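# Move upper well plate from rack K1 into blue GENERAL bin

## Task

Lift the top 96-well plate off stack rack K1 and place it in the bin marked GENERAL, which is the blue one of three look-alike bins. All three bins have to be standing upright at the finish, and the bottom plate must be left in K1 exactly as it sits now. The plate must rest in the bin on its own, with no robot holding it there. Finish by releasing it and pulling the gripper away.

## Robot and tools

ROBOT. Two 7-joint arms, left_arm and right_arm, hang from one upright column behind the near table edge. Each has a two-finger gripper. Left_arm is the robot's own left and sits on the +y side; image left or right tells you nothing about which arm is which. Either arm may do the job, and the idle one may be parked out of the way. The arms must not collide or shove each other.

FRAME. All positions are in one scene frame, in metres. z = 0 is the table top and +z is up. +x points out across the table, away from the robot. The origin is 0.07 m behind the centre of the near table edge. Arm bases: left_arm at (-0.010, +0.031, +0.418), right_arm at (-0.016, -0.031, +0.418), both with quat_wxyz (+0.999, 0, 0, -0.050). Orientations are quaternions written w first (qw, qx, qy, qz). On each gripper, +z runs along the fingers toward the tips and the fingers close along its y axis. The reported hand point sits between the finger pads when closed, just under 1 cm behind the tips; closing pushes the tips about 17 mm further along +z. Reported hand positions can be somewhat off, more so at long reach.

ROW FORMAT. Every motion command uses a row of 16 numbers, always covering both arms: left_arm x, y, z, qw, qx, qy, qz, opening, then right_arm in the same eight. x, y, z and the quaternion are an absolute target pose for that gripper in the scene frame, not an offset. Opening runs from -1 (closed) to +1 (fully open, 0.145 m). An optional 14 extra numbers, each 0 to 1, scale joint stiffness: left_arm's seven joints then right_arm's seven, in Joint positions order; they persist until changed. To keep an arm still, resend its last reported pose and the wanted opening in every call; to keep an orientation fixed, repeat the same quaternion rather than copying a drifted one from results.

execute_actions(actions): a list of up to 15 actions. Each action is a table of up to 15 rows, one row per 1/30 s control step; if fewer than 15 rows are given, the last is repeated to fill the action. An empty list just returns state and images. Any target more than 0.6 m from that gripper's current position along any of its own axes gets the action rejected for both arms; if the first action fails this or anything is malformed, nothing runs at all. Per step, commands are clipped to 70 mm and 16 degrees from the measured pose, so long moves need several actions; after an action the arm only reaches its last clipped pose.

move(target, speed, blocking): target is one 16-number row of absolute poses. Both grippers travel straight lines that finish together, lasting 0.5 to 10 s (cut off at 10 s). speed is the path top speed in m/s, 0.002 to 0.5, default 0.25; rotation is capped at twice that value in rad/s. Rotation takes the short way. Paths ignore obstacles and the other arm, and the gripper can lag, wander, or overshoot the speed, especially with a near-straight arm. Opening is commanded at the start. blocking=false returns after 0.5 s while motion continues; until a result shows it ended, further rows and moves are refused, so use wait or stop. The result adds a move: line with the ending (done, off_target, moving, held, fault) and limits (paced = the pose was clipped; held = a check blocked steps, after which the arm may lurch fast), plus each gripper's distance to its target.

wait(seconds): 0 to 10; lets the scene run with the last commands held, returning early if a running move finishes. stop(): brakes the running move; it needs stopping distance, and fingers keep moving. zoom_image(camera, region): region [x0, y0, x1, y1] in pixels, at most 504 x 504, from cam_high, cam_low, cam_left_wrist or cam_right_wrist (each 896x504). read_manual(section): returns URDF licence texts only. finished_scene(scene): ends the current scene by its integer number; irreversible, and the goal must already hold stably.

RESULTS. Each result gives a state line per arm (end_effector_position, end_effector_quat_wxyz), Hand target lines (where the controller is now heading), grip_measured (actual finger opening, same -1..1 scale), joint positions and torques (noisy, offset, nonzero even at rest), images, and for action calls some per-step positions, with HELD marking steps where an arm was held back. A 'pose unreachable' line means the clearance check altered or blocked that arm's command. FAULT lines mean an arm stopped. MOTOR HOT warns at 85 °C; at 100 °C an OVER-TEMPERATURE FAULT halts that arm and limp joints may sag, so don't hold loads longer than needed.

GRIPPING. To hold, command an opening well under grip_measured; the larger the gap, the harder the squeeze (about 10 N per pad max, objects up to about 11 cm). Closing fully takes at least about 0.5 s; a fast close can squeeze harder or bounce open.

JOINT LIMITS (rad, base to gripper): shoulder pitch -1.396 to 2.000 (right_arm -1.300 to 2.000), shoulder roll -0.175 to 2.000, upper arm roll -1.571 to 1.571, elbow 0.000 to 2.443, forearm roll -1.571 to 1.571, wrist pitch -0.785 to 0.785, wrist yaw -1.571 to 1.571. Elbows stop just before straight.

AVOID. Nothing may leave the table. Don't tip the bins or disturb the lower plate. Approach slowly near contact and don't aim far past a surface, since speed and overshoot raise impact force. Don't drop or slam the plate; release only when it is entirely inside the bin, then open and back away. Occasional outside tugs or pushes may hit held or loose items.

Each tool is called as a command line: name --argument value for each argument, lists and objects as JSON in quotes; but a table of rows of numbers goes row by row, as --pt "numbers of a row", without its own name.

## Session

I'll start by looking at the current state of the scene.

execute_actions --actions '[]'

Scene clock: 0.00 s.
left_arm: end_effector_position=(+0.3693, +0.5930, +0.3885) grip_measured=+1.00 end_effector_quat_wxyz=(-0.616, +0.735, -0.236, +0.158) | right_arm: end_effector_position=(+0.2313, -0.0649, +0.3836) grip_measured=+1.00 end_effector_quat_wxyz=(-0.414, +0.498, +0.569, +0.507)
Joint positions: left_arm=[ 1.319  1.206 -1.035  0.624 -0.413  0.468  0.335  0.145] | right_arm=[ 0.811  0.865 -0.598  1.839  0.95   0.353  1.082  0.145]
Joint velocities: left_arm=[-0.011 -0.077 -0.007 -0.002 -0.022 -0.051  0.022  0.   ] | right_arm=[-0.033  0.011 -0.002  0.022 -0.081 -0.051  0.051 -0.   ]
Joint torques (N m, as the arm reports them, + toward a larger angle): no reading
Motor temperatures (°C, as the motors report them): left_arm=[24 25 24 24 23 25 22] | right_arm=[25 24 23 25 25 25 26]
Hand target (left_arm): +0.369, +0.593, +0.389; -0.616, +0.735, -0.236, +0.158
Hand target (right_arm): +0.231, -0.065, +0.384; -0.414, +0.498, +0.569, +0.507
Joint stiffness scale: left_arm=[1. 1. 1. 1. 1. 1. 1.] | right_arm=[1. 1. 1. 1. 1. 1. 1.]

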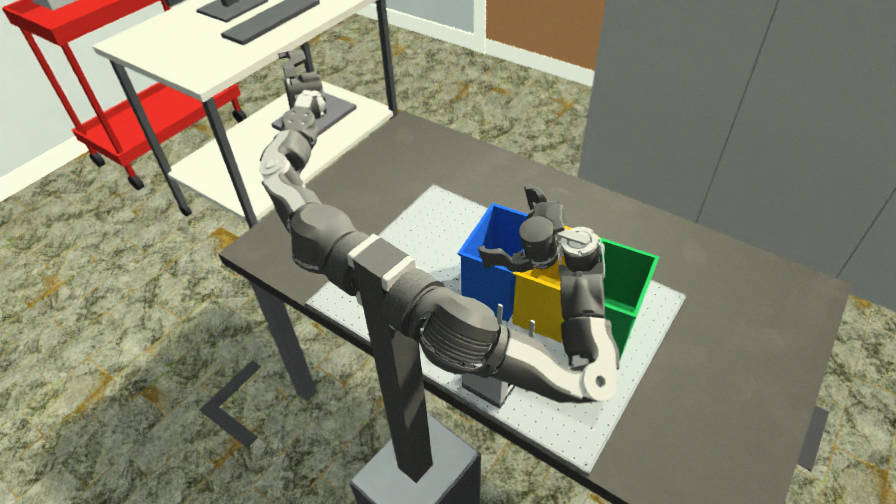

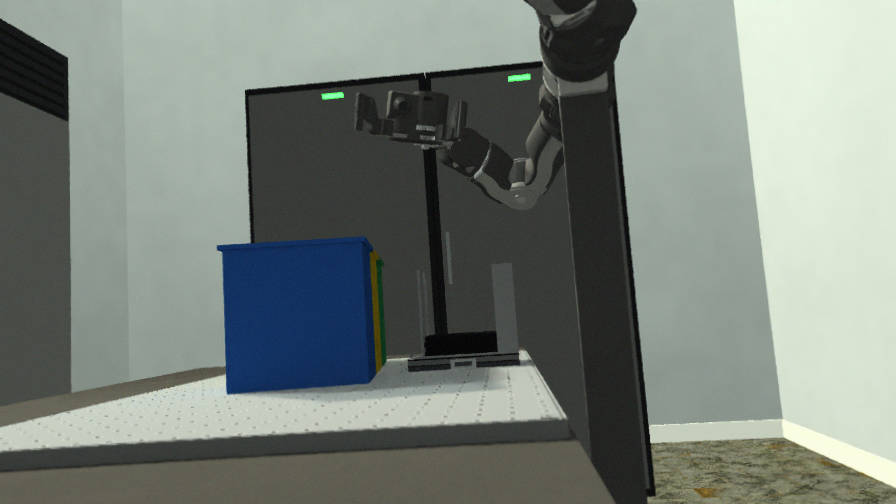

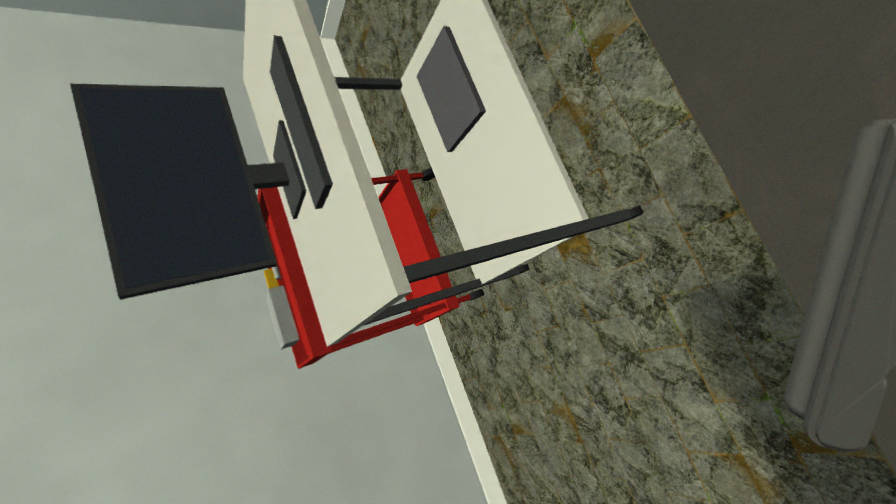

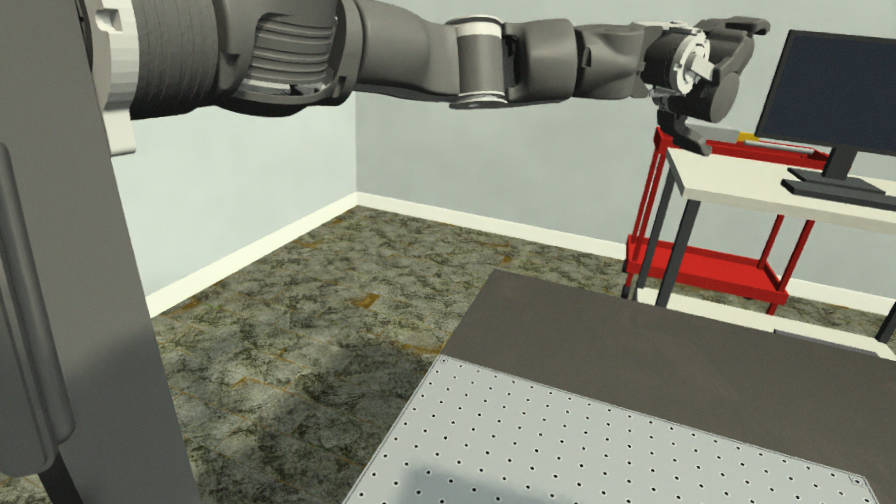

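zoom_image --camera "cam_low" --region '[340, 210, 560, 400]'

zoom_image --camera "cam_high" --region '[400, 180, 700, 480]'

Region (340, 210, 560, 400) of cam_low's 896x504 image, scaled by 2.291, with more detail than that image has; it fills the top 435 rows of this view, and the rest is white.

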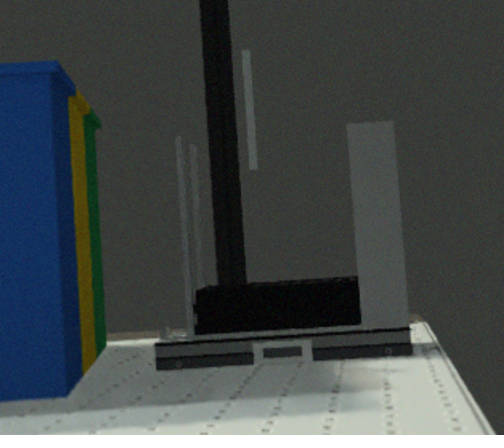

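Region (400, 180, 700, 480) of cam_high's 896x504 image, scaled by 1.680, with more detail than that image has.

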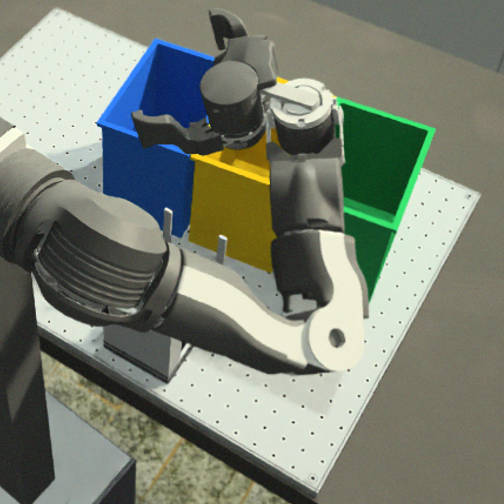

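zoom_image --camera "cam_high" --region '[440, 190, 580, 330]'

zoom_image --camera "cam_high" --region '[560, 220, 700, 360]'

zoom_image --camera "cam_low" --region '[400, 310, 530, 380]'

zoom_image --camera "cam_low" --region '[340, 70, 480, 170]'

Region (440, 190, 580, 330) of cam_high's 896x504 image, scaled by 3.600, with more detail than that image has.

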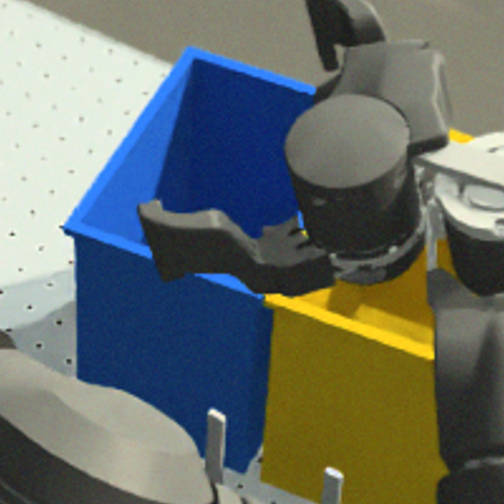

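Region (560, 220, 700, 360) of cam_high's 896x504 image, scaled by 3.600, with more detail than that image has.

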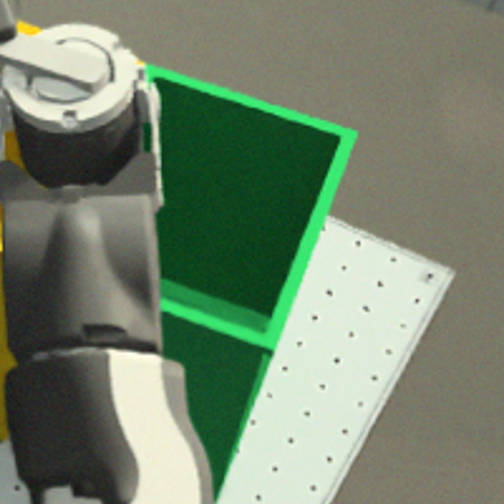

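Region (400, 310, 530, 380) of cam_low's 896x504 image, scaled by 3.877, with more detail than that image has; it fills the top 271 rows of this view, and the rest is white.

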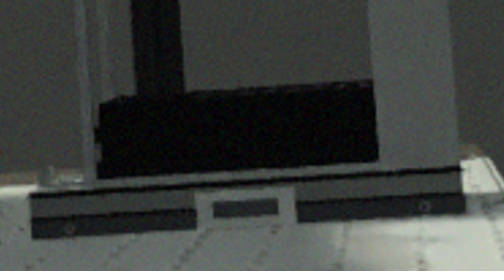

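Region (340, 70, 480, 170) of cam_low's 896x504 image, scaled by 3.600, with more detail than that image has; it fills the top 360 rows of this view, and the rest is white.

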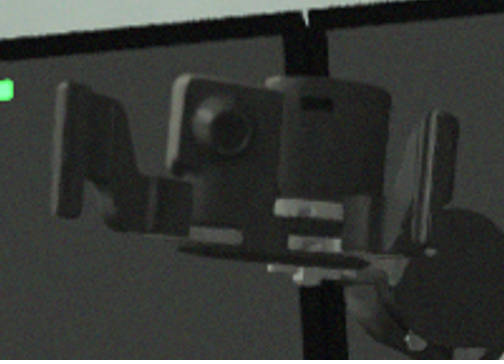

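zoom_image --camera "cam_high" --region '[470, 175, 580, 285]'

zoom_image --camera "cam_right_wrist" --region '[620, 0, 800, 180]'

zoom_image --camera "cam_left_wrist" --region '[600, 80, 896, 504]'

Region (470, 175, 580, 285) of cam_high's 896x504 image, scaled by 4.582, with more detail than that image has.

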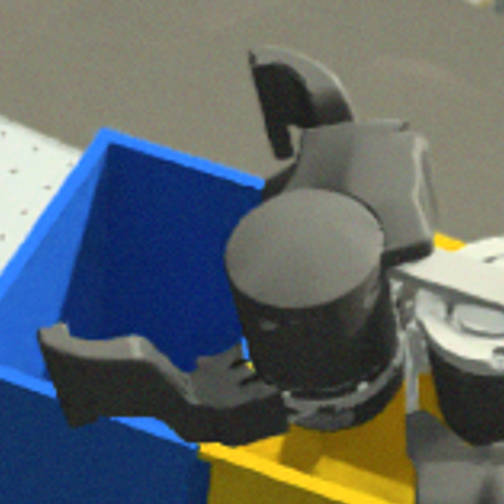

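Region (620, 0, 800, 180) of cam_right_wrist's 896x504 image, scaled by 2.800, with more detail than that image has.

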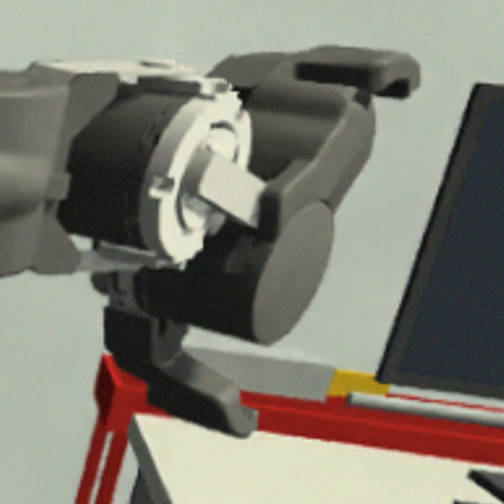

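Region (600, 80, 896, 504) of cam_left_wrist's 896x504 image, scaled by 1.189, with more detail than that image has; it fills the left 352 columns of this view, and the rest is white.

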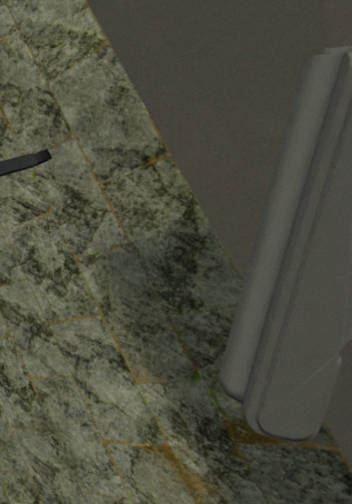

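move --target '[0.47, 0.25, 0.34, 0.2951, -0.5324, 0.6939, -0.3846, 0.0, 0.170, -0.078, 0.225, 0, 0, 1, 0, 0.6]' --speed 0.35

Scene clock: 123.10 s.
left_arm: end_effector_position=(+0.4732, +0.2487, +0.3429) grip_measured=+0.00 end_effector_quat_wxyz=(+0.292, -0.535, +0.690, -0.390) | right_arm: end_effector_position=(+0.1665, -0.0763, +0.2247) grip_measured=+0.60 end_effector_quat_wxyz=(-0.006, -0.004, +1.000, +0.002)
Joint positions: left_arm=[ 1.281  1.015 -1.035  1.188 -0.227 -0.049  0.761  0.076] | right_arm=[ 1.413  0.582 -1.571  2.129 -0.147 -0.132  1.565  0.119]
Joint velocities: left_arm=[-0.011 -0.011 -0.027  0.002  0.037  0.022  0.007 -0.   ] | right_arm=[-0.077  0.099  0.002 -0.002 -0.081 -0.051 -0.051  0.   ]
Joint torques (N m, as the arm reports them, + toward a larger angle): left_arm=[ 6.7   1.72  4.11  1.09  0.03 -0.02 -0.05] | right_arm=[6.08 0.08 2.29 0.54 0.09 0.1  0.12]
Motor temperatures (°C, as the motors report them): left_arm=[28 26 25 24 23 25 23] | right_arm=[31 25 25 25 26 26 26]
Hand target (left_arm): +0.473, +0.249, +0.343; +0.291, -0.535, +0.692, -0.388
Hand target (right_arm): +0.166, -0.077, +0.223; -0.007, -0.003, +1.000, -0.002
Off the commanded pose (left_arm): 0.004 m, 1 deg.
Off the commanded pose (right_arm): 0.004 m, 1 deg.
Joint stiffness scale: left_arm=[1. 1. 1. 1. 1. 1. 1.] | right_arm=[1. 1. 1. 1. 1. 1. 1.]
joint sent to its limit (right arm) — the command would take joint 3 (upper arm roll) past its lower limit and joint 7 (wrist yaw) past its upper limit, so those joints were sent only as far as their limits.
move: off_target (left_arm, right_arm)
camera_calibration (this result's frames):
cam_left_wrist: T_world_to_cam=[[-0.802986, 0.186533, -0.566055, 0.521649], [0.0864364, 0.976168, 0.199062, -0.341114], [0.589696, 0.110916, -0.799972, 0.0196973], [0, 0, 0, 1]] pos_world=[0.436746, 0.233494, 0.378942]
cam_right_wrist: T_world_to_cam=[[0.0221124, 0.931778, -0.362355, 0.150108], [0.978475, 0.0542129, 0.199117, -0.192279], [0.205177, -0.358958, -0.910523, 0.200368], [0, 0, 0, 1]] pos_world=[0.14371, -0.0575199, 0.275118]

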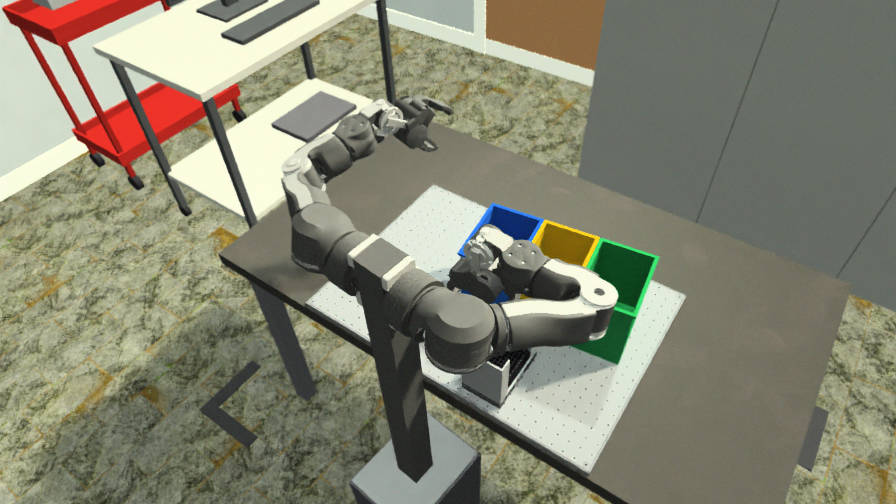

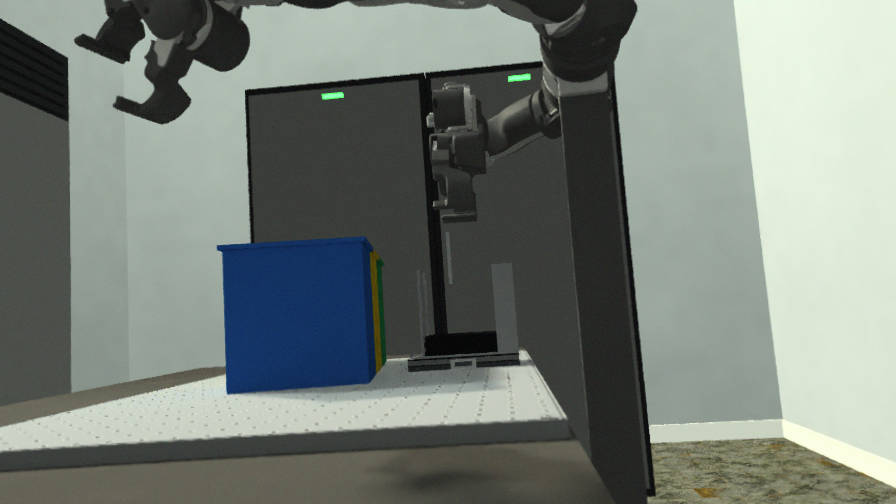

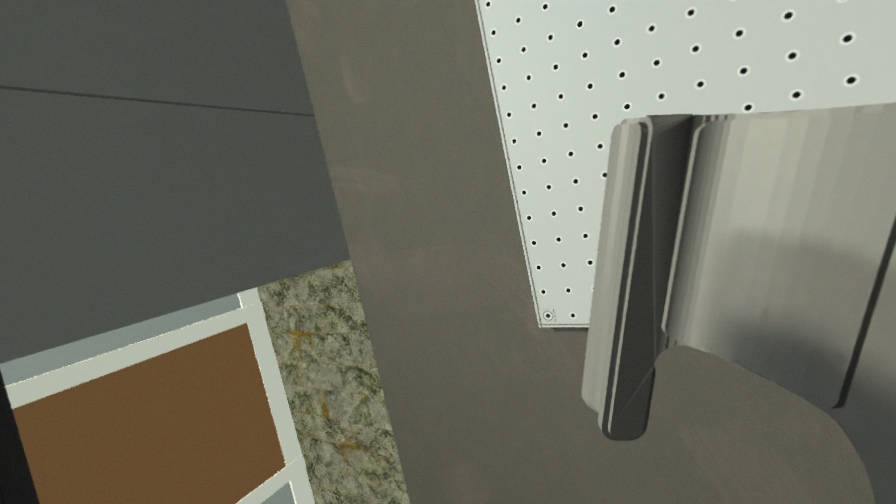

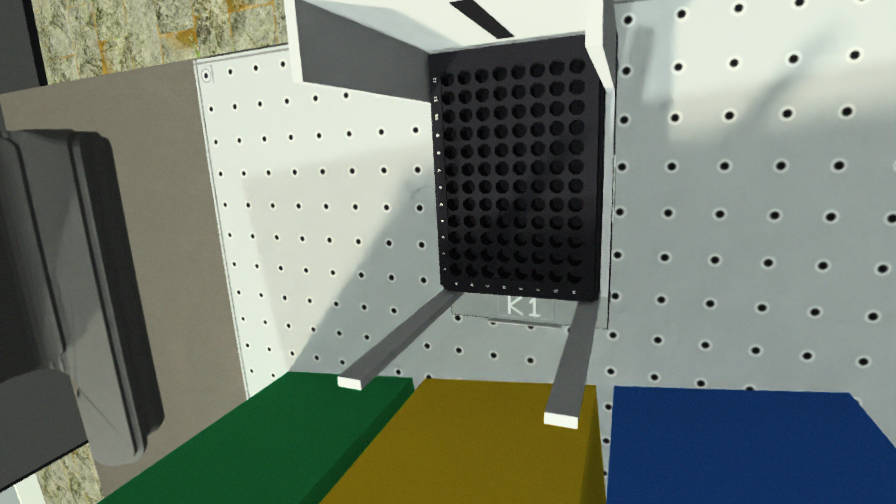

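zoom_image --camera "cam_right_wrist" --region '[400, 20, 650, 340]'

zoom_image --camera "cam_low" --region '[380, 130, 560, 380]'

Region (400, 20, 650, 340) of cam_right_wrist's 896x504 image, scaled by 1.575, with more detail than that image has; it fills the left 394 columns of this view, and the rest is white.

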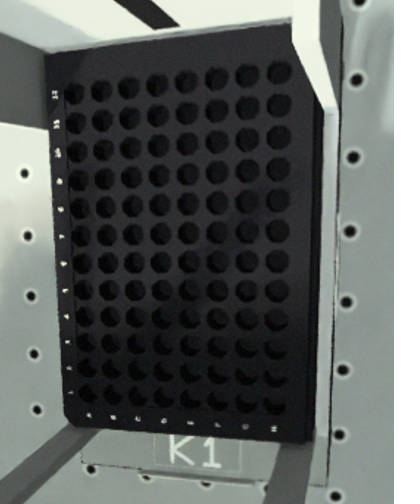

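Region (380, 130, 560, 380) of cam_low's 896x504 image, scaled by 2.016, with more detail than that image has; it fills the left 363 columns of this view, and the rest is white.

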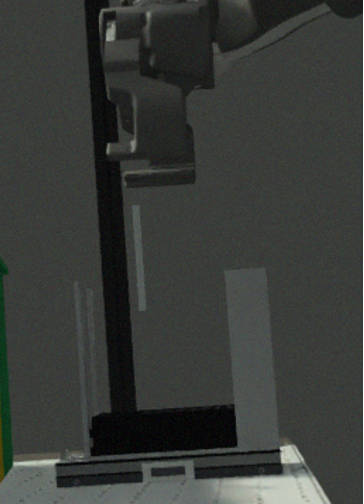

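move --target '[0.30, 0.13, 0.33, 0.0594, -0.1631, 0.9254, -0.3368, 0.0, 0.178, -0.110, 0.080, 0, -0.0105, 1, 0, 0.6]' --speed 0.25

Scene clock: 153.27 s.
left_arm: end_effector_position=(+0.3012, +0.1273, +0.3328) grip_measured=+0.00 end_effector_quat_wxyz=(+0.058, -0.165, +0.924, -0.340) | right_arm: end_effector_position=(+0.1752, -0.1115, +0.0800) grip_measured=+0.60 end_effector_quat_wxyz=(-0.000, -0.008, +1.000, -0.002)
Joint positions: left_arm=[ 1.29   1.208 -1.035  1.779  0.148 -0.553  1.209  0.076] | right_arm=[ 0.847  0.659 -1.572  1.805 -0.808 -0.425  1.269  0.119]
Joint velocities: left_arm=[ 0.011 -0.033 -0.022 -0.002 -0.007 -0.022 -0.007  0.   ] | right_arm=[-0.011 -0.011  0.007  0.002 -0.037  0.022  0.007 -0.   ]
Joint torques (N m, as the arm reports them, + toward a larger angle): left_arm=[4.56 1.06 3.96 0.17 0.23 0.01 0.08] | right_arm=[ 5.55  0.44  2.24  2.09  0.08 -0.12 -0.19]
Motor temperatures (°C, as the motors report them): left_arm=[31 26 26 24 23 25 23] | right_arm=[30 25 25 25 26 25 26]
Hand target (left_arm): +0.301, +0.128, +0.332; +0.056, -0.164, +0.925, -0.338
Hand target (right_arm): +0.174, -0.111, +0.079; -0.002, -0.010, +1.000, -0.000
Off the commanded pose (left_arm): 0.004 m, 1 deg.
Off the commanded pose (right_arm): 0.003 m, 0 deg.
Joint stiffness scale: left_arm=[1. 1. 1. 1. 1. 1. 1.] | right_arm=[1. 1. 1. 1. 1. 1. 1.]
move: off_target (left_arm)
camera_calibration (this result's frames):
cam_left_wrist: T_world_to_cam=[[-0.347683, 0.89303, -0.285681, 0.0800808], [0.873119, 0.419423, 0.248489, -0.388246], [0.341729, -0.163038, -0.925548, 0.277924], [0, 0, 0, 1]] pos_world=[0.271853, 0.136637, 0.376585]
cam_right_wrist: T_world_to_cam=[[0.0178326, 0.929139, -0.3693, 0.131262], [0.975716, 0.0644766, 0.209334, -0.169277], [0.218312, -0.364065, -0.905426, 0.0509391], [0, 0, 0, 1]] pos_world=[0.151705, -0.0925012, 0.130032]

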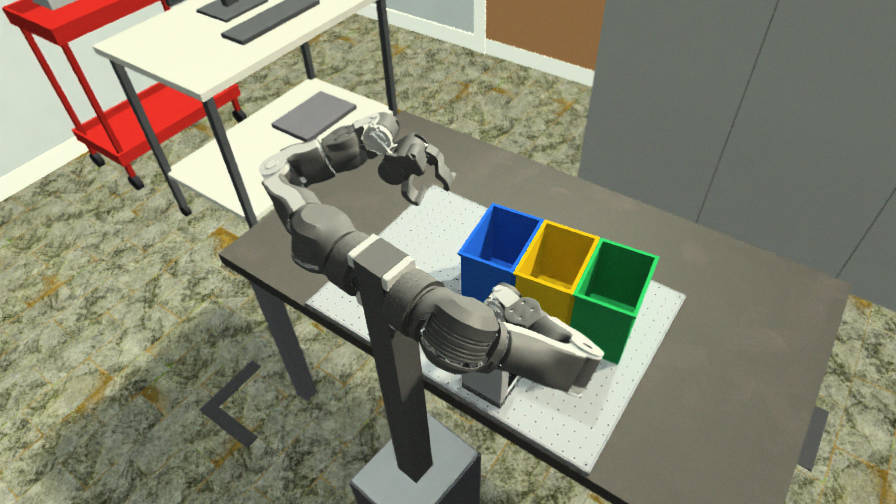

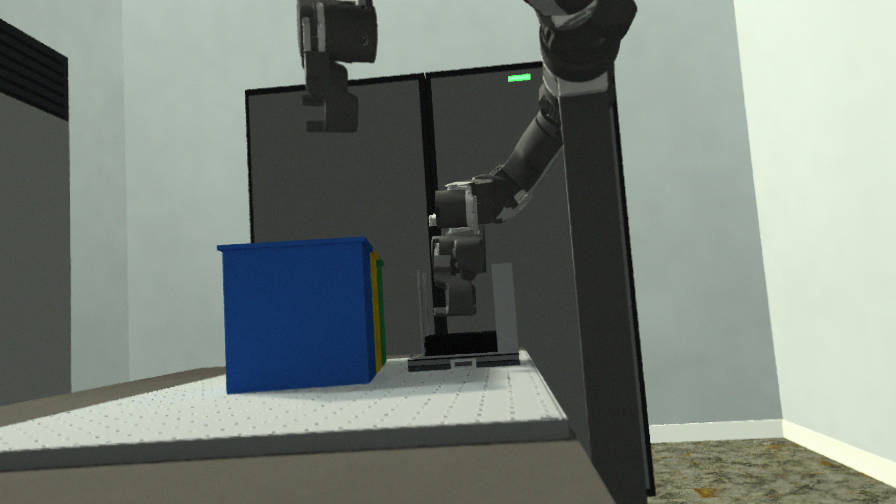

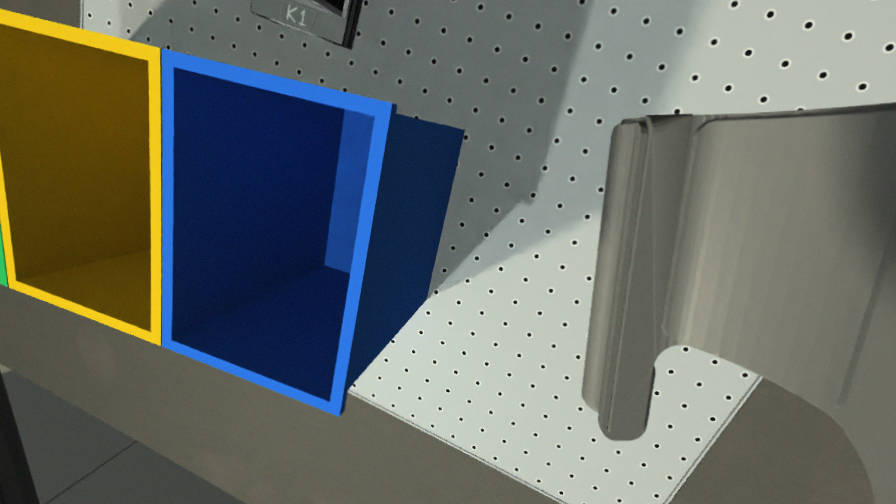

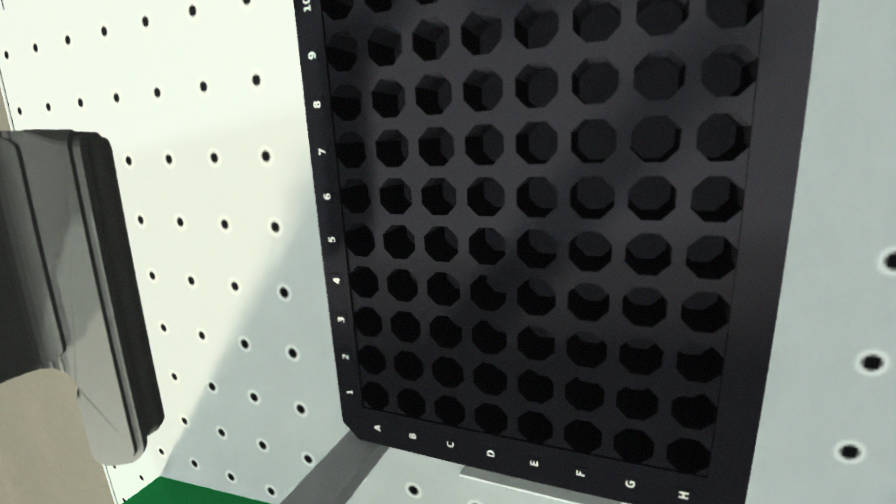

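zoom_image --camera "cam_low" --region '[400, 250, 530, 380]'

Region (400, 250, 530, 380) of cam_low's 896x504 image, scaled by 3.877, with more detail than that image has.

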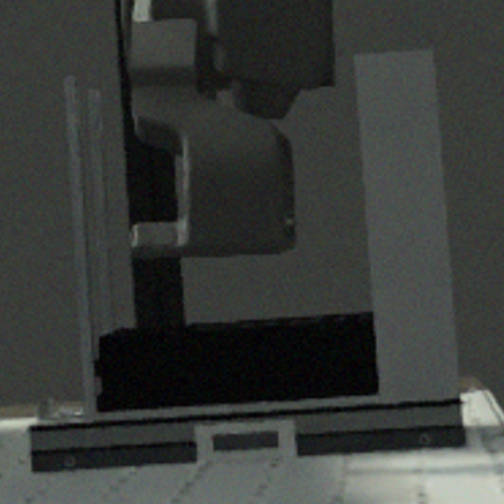

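move --target '[0.3012, 0.1273, 0.3328, 0.058, -0.165, 0.924, -0.340, 0.0, 0.180, -0.1105, 0.0435, -0.0218, -0.0105, 0.9997, 0.0002, 0.45]' --speed 0.06

Scene clock: 182.07 s.
left_arm: end_effector_position=(+0.3012, +0.1273, +0.3328) grip_measured=+0.00 end_effector_quat_wxyz=(+0.058, -0.165, +0.924, -0.340) | right_arm: end_effector_position=(+0.1806, -0.1113, +0.0446) grip_measured=+0.45 end_effector_quat_wxyz=(-0.020, -0.008, +1.000, -0.001)
Joint positions: left_arm=[ 1.29   1.208 -1.035  1.779  0.148 -0.553  1.209  0.076] | right_arm=[ 0.783  0.584 -1.572  1.608 -0.877 -0.497  1.162  0.108]
Joint velocities: left_arm=[ 0.033 -0.143 -0.017  0.007 -0.051  0.007 -0.037 -0.   ] | right_arm=[-0.033 -0.011  0.007 -0.007  0.081  0.007 -0.051  0.   ]
Joint torques (N m, as the arm reports them, + toward a larger angle): left_arm=[ 4.36  1.25  4.19  0.49  0.11  0.14 -0.12] | right_arm=[ 5.76  0.39  2.19  2.28  0.11 -0.09 -0.19]
Motor temperatures (°C, as the motors report them): left_arm=[30 26 26 24 23 25 23] | right_arm=[30 25 25 25 26 25 26]
Hand target (left_arm): +0.301, +0.127, +0.333; +0.058, -0.165, +0.924, -0.340
Hand target (right_arm): +0.179, -0.111, +0.044; -0.022, -0.010, +1.000, +0.001
Off the commanded pose (left_arm): 0.000 m, 0 deg.
Off the commanded pose (right_arm): 0.002 m, 0 deg.
Joint stiffness scale: left_arm=[1. 1. 1. 1. 1. 1. 1.] | right_arm=[1. 1. 1. 1. 1. 1. 1.]
move: done
camera_calibration (this result's frames):
cam_left_wrist: T_world_to_cam=[[-0.347683, 0.89303, -0.285681, 0.0800808], [0.873119, 0.419423, 0.248489, -0.388246], [0.341729, -0.163038, -0.925548, 0.277924], [0, 0, 0, 1]] pos_world=[0.271853, 0.136637, 0.376585]
cam_right_wrist: T_world_to_cam=[[0.00454341, 0.929697, -0.368297, 0.120348], [0.983338, 0.0627774, 0.170601, -0.166961], [0.181728, -0.362936, -0.913922, 0.024923], [0, 0, 0, 1]] pos_world=[0.159103, -0.0923604, 0.0955852]

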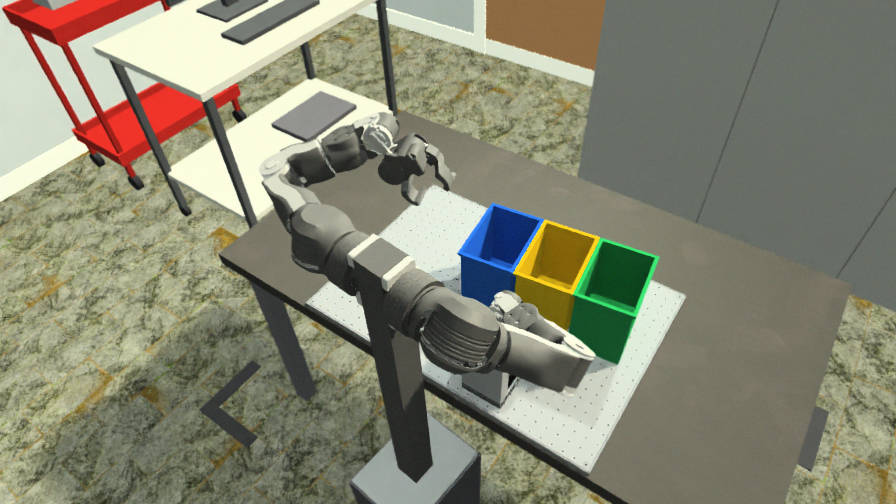

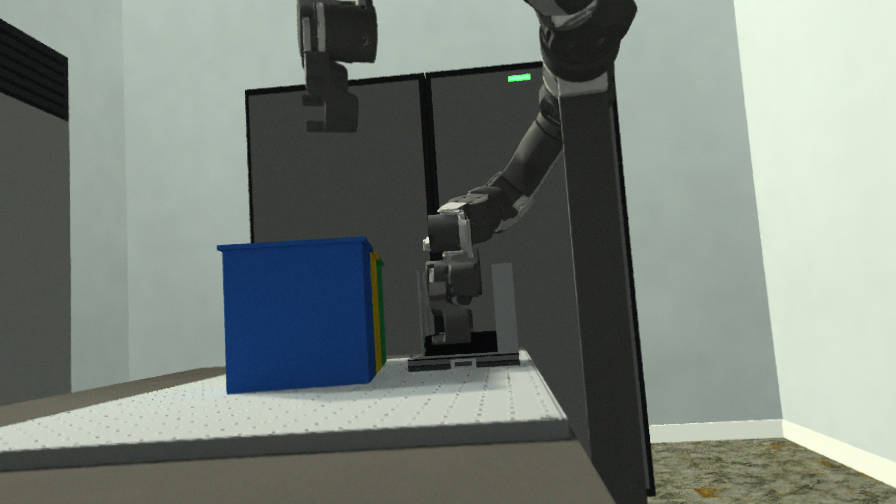

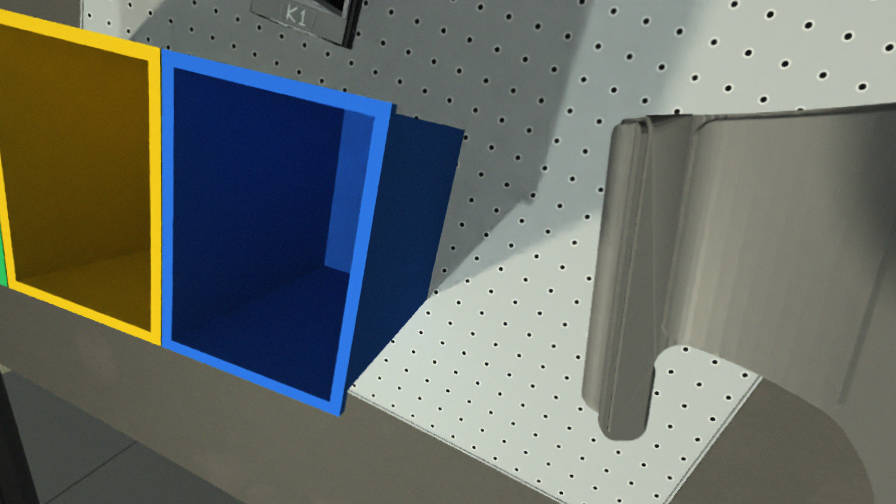

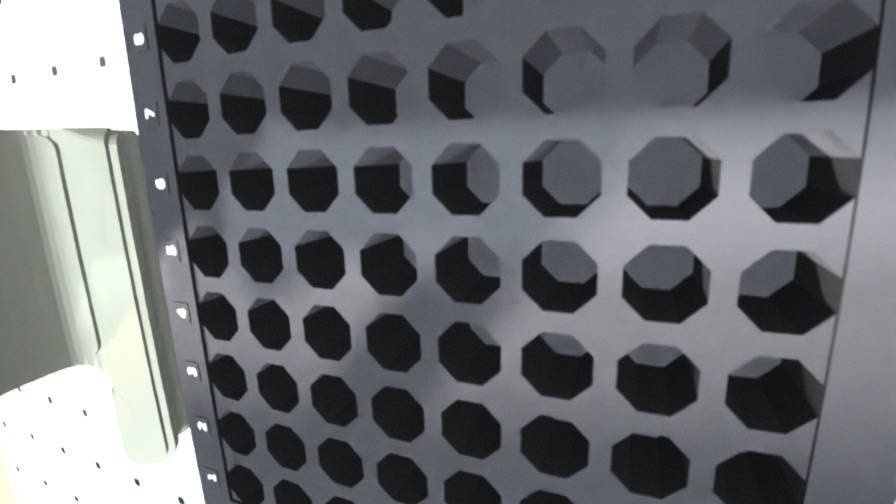

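zoom_image --camera "cam_low" --region '[400, 250, 530, 380]'

Region (400, 250, 530, 380) of cam_low's 896x504 image, scaled by 3.877, with more detail than that image has.

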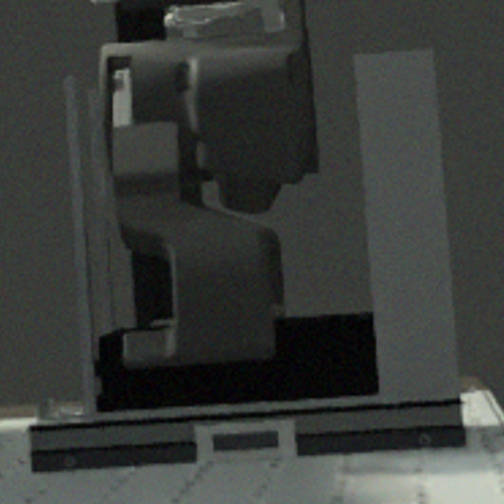

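execute_actions --actions '[[[0.3012,0.1273,0.3328,0.058,-0.165,0.924,-0.340,0.0,0.180,-0.1108,0.0445,-0.0218,-0.0105,0.9997,0.0002,0.40],[0.3012,0.1273,0.3328,0.058,-0.165,0.924,-0.340,0.0,0.180,-0.1108,0.0445,-0.0218,-0.0105,0.9997,0.0002,0.36],[0.3012,0.1273,0.3328,0.058,-0.165,0.924,-0.340,0.0,0.180,-0.1108,0.0445,-0.0218,-0.0105,0.9997,0.0002,0.32],[0.3012,0.1273,0.3328,0.058,-0.165,0.924,-0.340,0.0,0.180,-0.1108,0.0445,-0.0218,-0.0105,0.9997,0.0002,0.29],[0.3012,0.1273,0.3328,0.058,-0.165,0.924,-0.340,0.0,0.180,-0.1108,0.0445,-0.0218,-0.0105,0.9997,0.0002,0.26],[0.3012,0.1273,0.3328,0.058,-0.165,0.924,-0.340,0.0,0.180,-0.1108,0.0445,-0.0218,-0.0105,0.9997,0.0002,0.24],[0.3012,0.1273,0.3328,0.058,-0.165,0.924,-0.340,0.0,0.180,-0.1108,0.0445,-0.0218,-0.0105,0.9997,0.0002,0.22],[0.3012,0.1273,0.3328,0.058,-0.165,0.924,-0.340,0.0,0.180,-0.1108,0.0445,-0.0218,-0.0105,0.9997,0.0002,0.20],[0.3012,0.1273,0.3328,0.058,-0.165,0.924,-0.340,0.0,0.180,-0.1108,0.0445,-0.0218,-0.0105,0.9997,0.0002,0.18],[0.3012,0.1273,0.3328,0.058,-0.165,0.924,-0.340,0.0,0.180,-0.1108,0.0445,-0.0218,-0.0105,0.9997,0.0002,0.16],[0.3012,0.1273,0.3328,0.058,-0.165,0.924,-0.340,0.0,0.180,-0.1108,0.0445,-0.0218,-0.0105,0.9997,0.0002,0.14],[0.3012,0.1273,0.3328,0.058,-0.165,0.924,-0.340,0.0,0.180,-0.1108,0.0445,-0.0218,-0.0105,0.9997,0.0002,0.12],[0.3012,0.1273,0.3328,0.058,-0.165,0.924,-0.340,0.0,0.180,-0.1108,0.0445,-0.0218,-0.0105,0.9997,0.0002,0.10],[0.3012,0.1273,0.3328,0.058,-0.165,0.924,-0.340,0.0,0.180,-0.1108,0.0445,-0.0218,-0.0105,0.9997,0.0002,0.08],[0.3012,0.1273,0.3328,0.058,-0.165,0.924,-0.340,0.0,0.180,-0.1108,0.0445,-0.0218,-0.0105,0.9997,0.0002,0.06]],[[0.3012,0.1273,0.3328,0.058,-0.165,0.924,-0.340,0.0,0.180,-0.1108,0.0445,-0.0218,-0.0105,0.9997,0.0002,0.03],[0.3012,0.1273,0.3328,0.058,-0.165,0.924,-0.340,0.0,0.180,-0.1108,0.0445,-0.0218,-0.0105,0.9997,0.0002,0.0],[0.3012,0.1273,0.3328,0.058,-0.165,0.924,-0.340,0.0,0.180,-0.1108,0.0445,-0.0218,-0.0105,0.9997,0.0002,-0.05],[0.3012,0.1273,0.3328,0.058,-0.165,0.924,-0.340,0.0,0.180,-0.1108,0.0445,-0.0218,-0.0105,0.9997,0.0002,-0.10],[0.3012,0.1273,0.3328,0.058,-0.165,0.924,-0.340,0.0,0.180,-0.1108,0.0445,-0.0218,-0.0105,0.9997,0.0002,-0.15],[0.3012,0.1273,0.3328,0.058,-0.165,0.924,-0.340,0.0,0.180,-0.1108,0.0445,-0.0218,-0.0105,0.9997,0.0002,-0.20],[0.3012,0.1273,0.3328,0.058,-0.165,0.924,-0.340,0.0,0.180,-0.1108,0.0445,-0.0218,-0.0105,0.9997,0.0002,-0.30],[0.3012,0.1273,0.3328,0.058,-0.165,0.924,-0.340,0.0,0.180,-0.1108,0.0445,-0.0218,-0.0105,0.9997,0.0002,-0.40]]]'

Scene clock: 200.83 s.
left_arm: end_effector_position=(+0.3012, +0.1273, +0.3328) grip_measured=+0.00 end_effector_quat_wxyz=(+0.058, -0.165, +0.924, -0.340) | right_arm: end_effector_position=(+0.1807, -0.1126, +0.0446) grip_measured=+0.14 end_effector_quat_wxyz=(-0.020, -0.010, +1.000, -0.004)
Joint positions: left_arm=[ 1.29   1.208 -1.035  1.779  0.148 -0.553  1.209  0.076] | right_arm=[ 0.784  0.586 -1.572  1.608 -0.879 -0.502  1.166  0.086]
Joint velocities: left_arm=[ 0.055 -0.011 -0.022 -0.017  0.022 -0.066  0.095  0.   ] | right_arm=[-0.055 -0.033  0.007 -0.007 -0.066  0.066  0.022 -0.   ]
Joint torques (N m, as the arm reports them, + toward a larger angle): left_arm=[ 4.38  1.24  4.2   0.49  0.11  0.14 -0.12] | right_arm=[ 6.11  0.14  2.54  2.58  0.2  -0.08 -0.18]
Motor temperatures (°C, as the motors report them): left_arm=[30 26 27 24 23 25 23] | right_arm=[30 25 24 26 26 25 26]
Hand target (left_arm): +0.301, +0.127, +0.333; +0.058, -0.165, +0.924, -0.340
Hand target (right_arm): +0.180, -0.111, +0.045; -0.022, -0.011, +1.000, +0.000
Off the commanded pose (left_arm): 0.000 m, 0 deg.
Off the commanded pose (right_arm): 0.002 m, 1 deg.
Joint stiffness scale: left_arm=[1. 1. 1. 1. 1. 1. 1.] | right_arm=[1. 1. 1. 1. 1. 1. 1.]
Step readings (end_effector_position; steps 1 to 15: 1st action; 16 to 30: 2nd action):
0: left_arm (+0.3012, +0.1273, +0.3328) | right_arm (+0.1806, -0.1112, +0.0446)
1: left_arm (+0.3012, +0.1273, +0.3328) | right_arm (+0.1805, -0.1112, +0.0446)
2: left_arm (+0.3012, +0.1273, +0.3328) | right_arm (+0.1805, -0.1112, +0.0446)
4: left_arm (+0.3012, +0.1273, +0.3328) | right_arm (+0.1804, -0.1112, +0.0446)
8: left_arm (+0.3012, +0.1273, +0.3328) | right_arm (+0.1804, -0.1112, +0.0446)
15: left_arm (+0.3012, +0.1273, +0.3328) | right_arm (+0.1807, -0.1126, +0.0446)
16: left_arm (+0.3012, +0.1273, +0.3328) | right_arm (+0.1807, -0.1126, +0.0446)
17: left_arm (+0.3012, +0.1273, +0.3328) | right_arm (+0.1807, -0.1126, +0.0446)
19: left_arm (+0.3012, +0.1273, +0.3328) | right_arm (+0.1807, -0.1126, +0.0446)
23: left_arm (+0.3012, +0.1273, +0.3328) | right_arm (+0.1807, -0.1126, +0.0446)
30: end_effector_position above
camera_calibration (this result's frames):
cam_left_wrist: T_world_to_cam=[[-0.347683, 0.89303, -0.285681, 0.0800808], [0.873119, 0.419423, 0.248489, -0.388246], [0.341729, -0.163038, -0.925548, 0.277924], [0, 0, 0, 1]] pos_world=[0.271853, 0.136637, 0.376585]
cam_right_wrist: T_world_to_cam=[[0.00012245, 0.927763, -0.373169, 0.122402], [0.983077, 0.0682493, 0.170002, -0.166252], [0.18319, -0.366875, -0.912055, 0.0236483], [0, 0, 0, 1]] pos_world=[0.159092, -0.0935379, 0.0955087]

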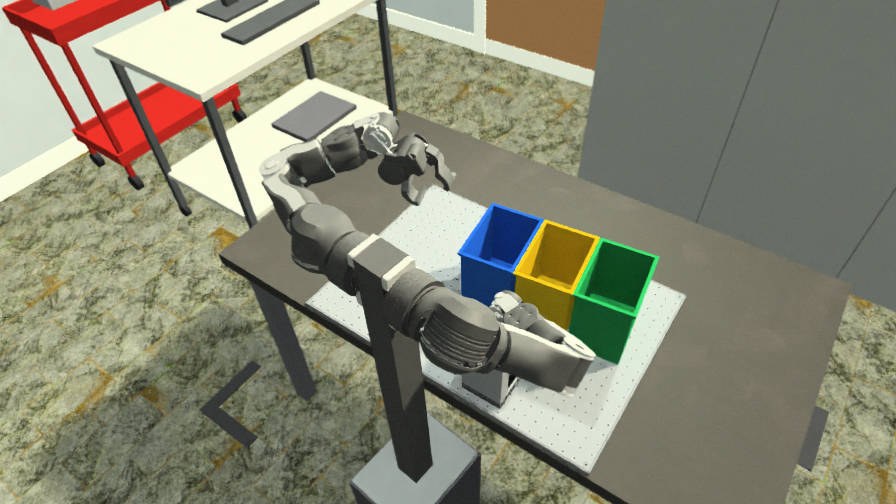

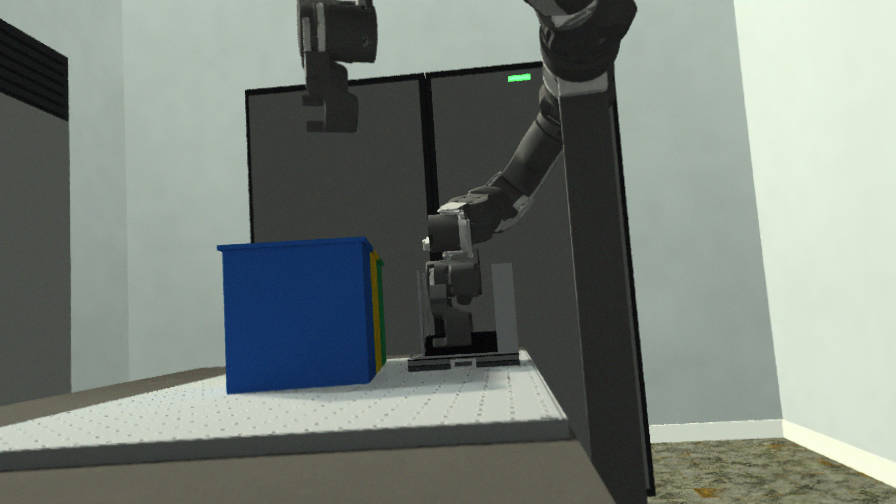

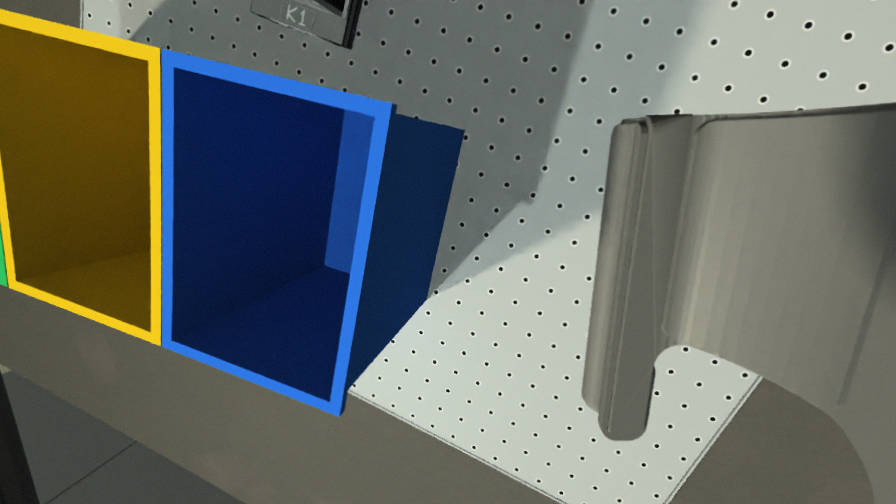

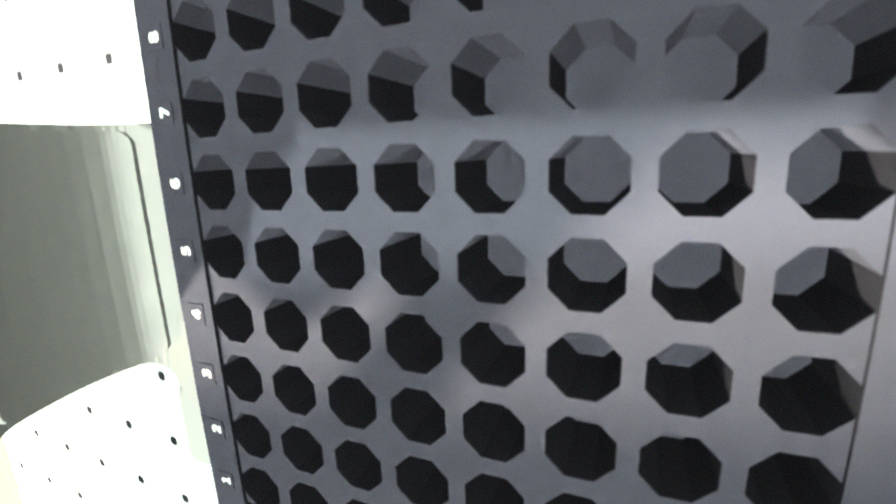

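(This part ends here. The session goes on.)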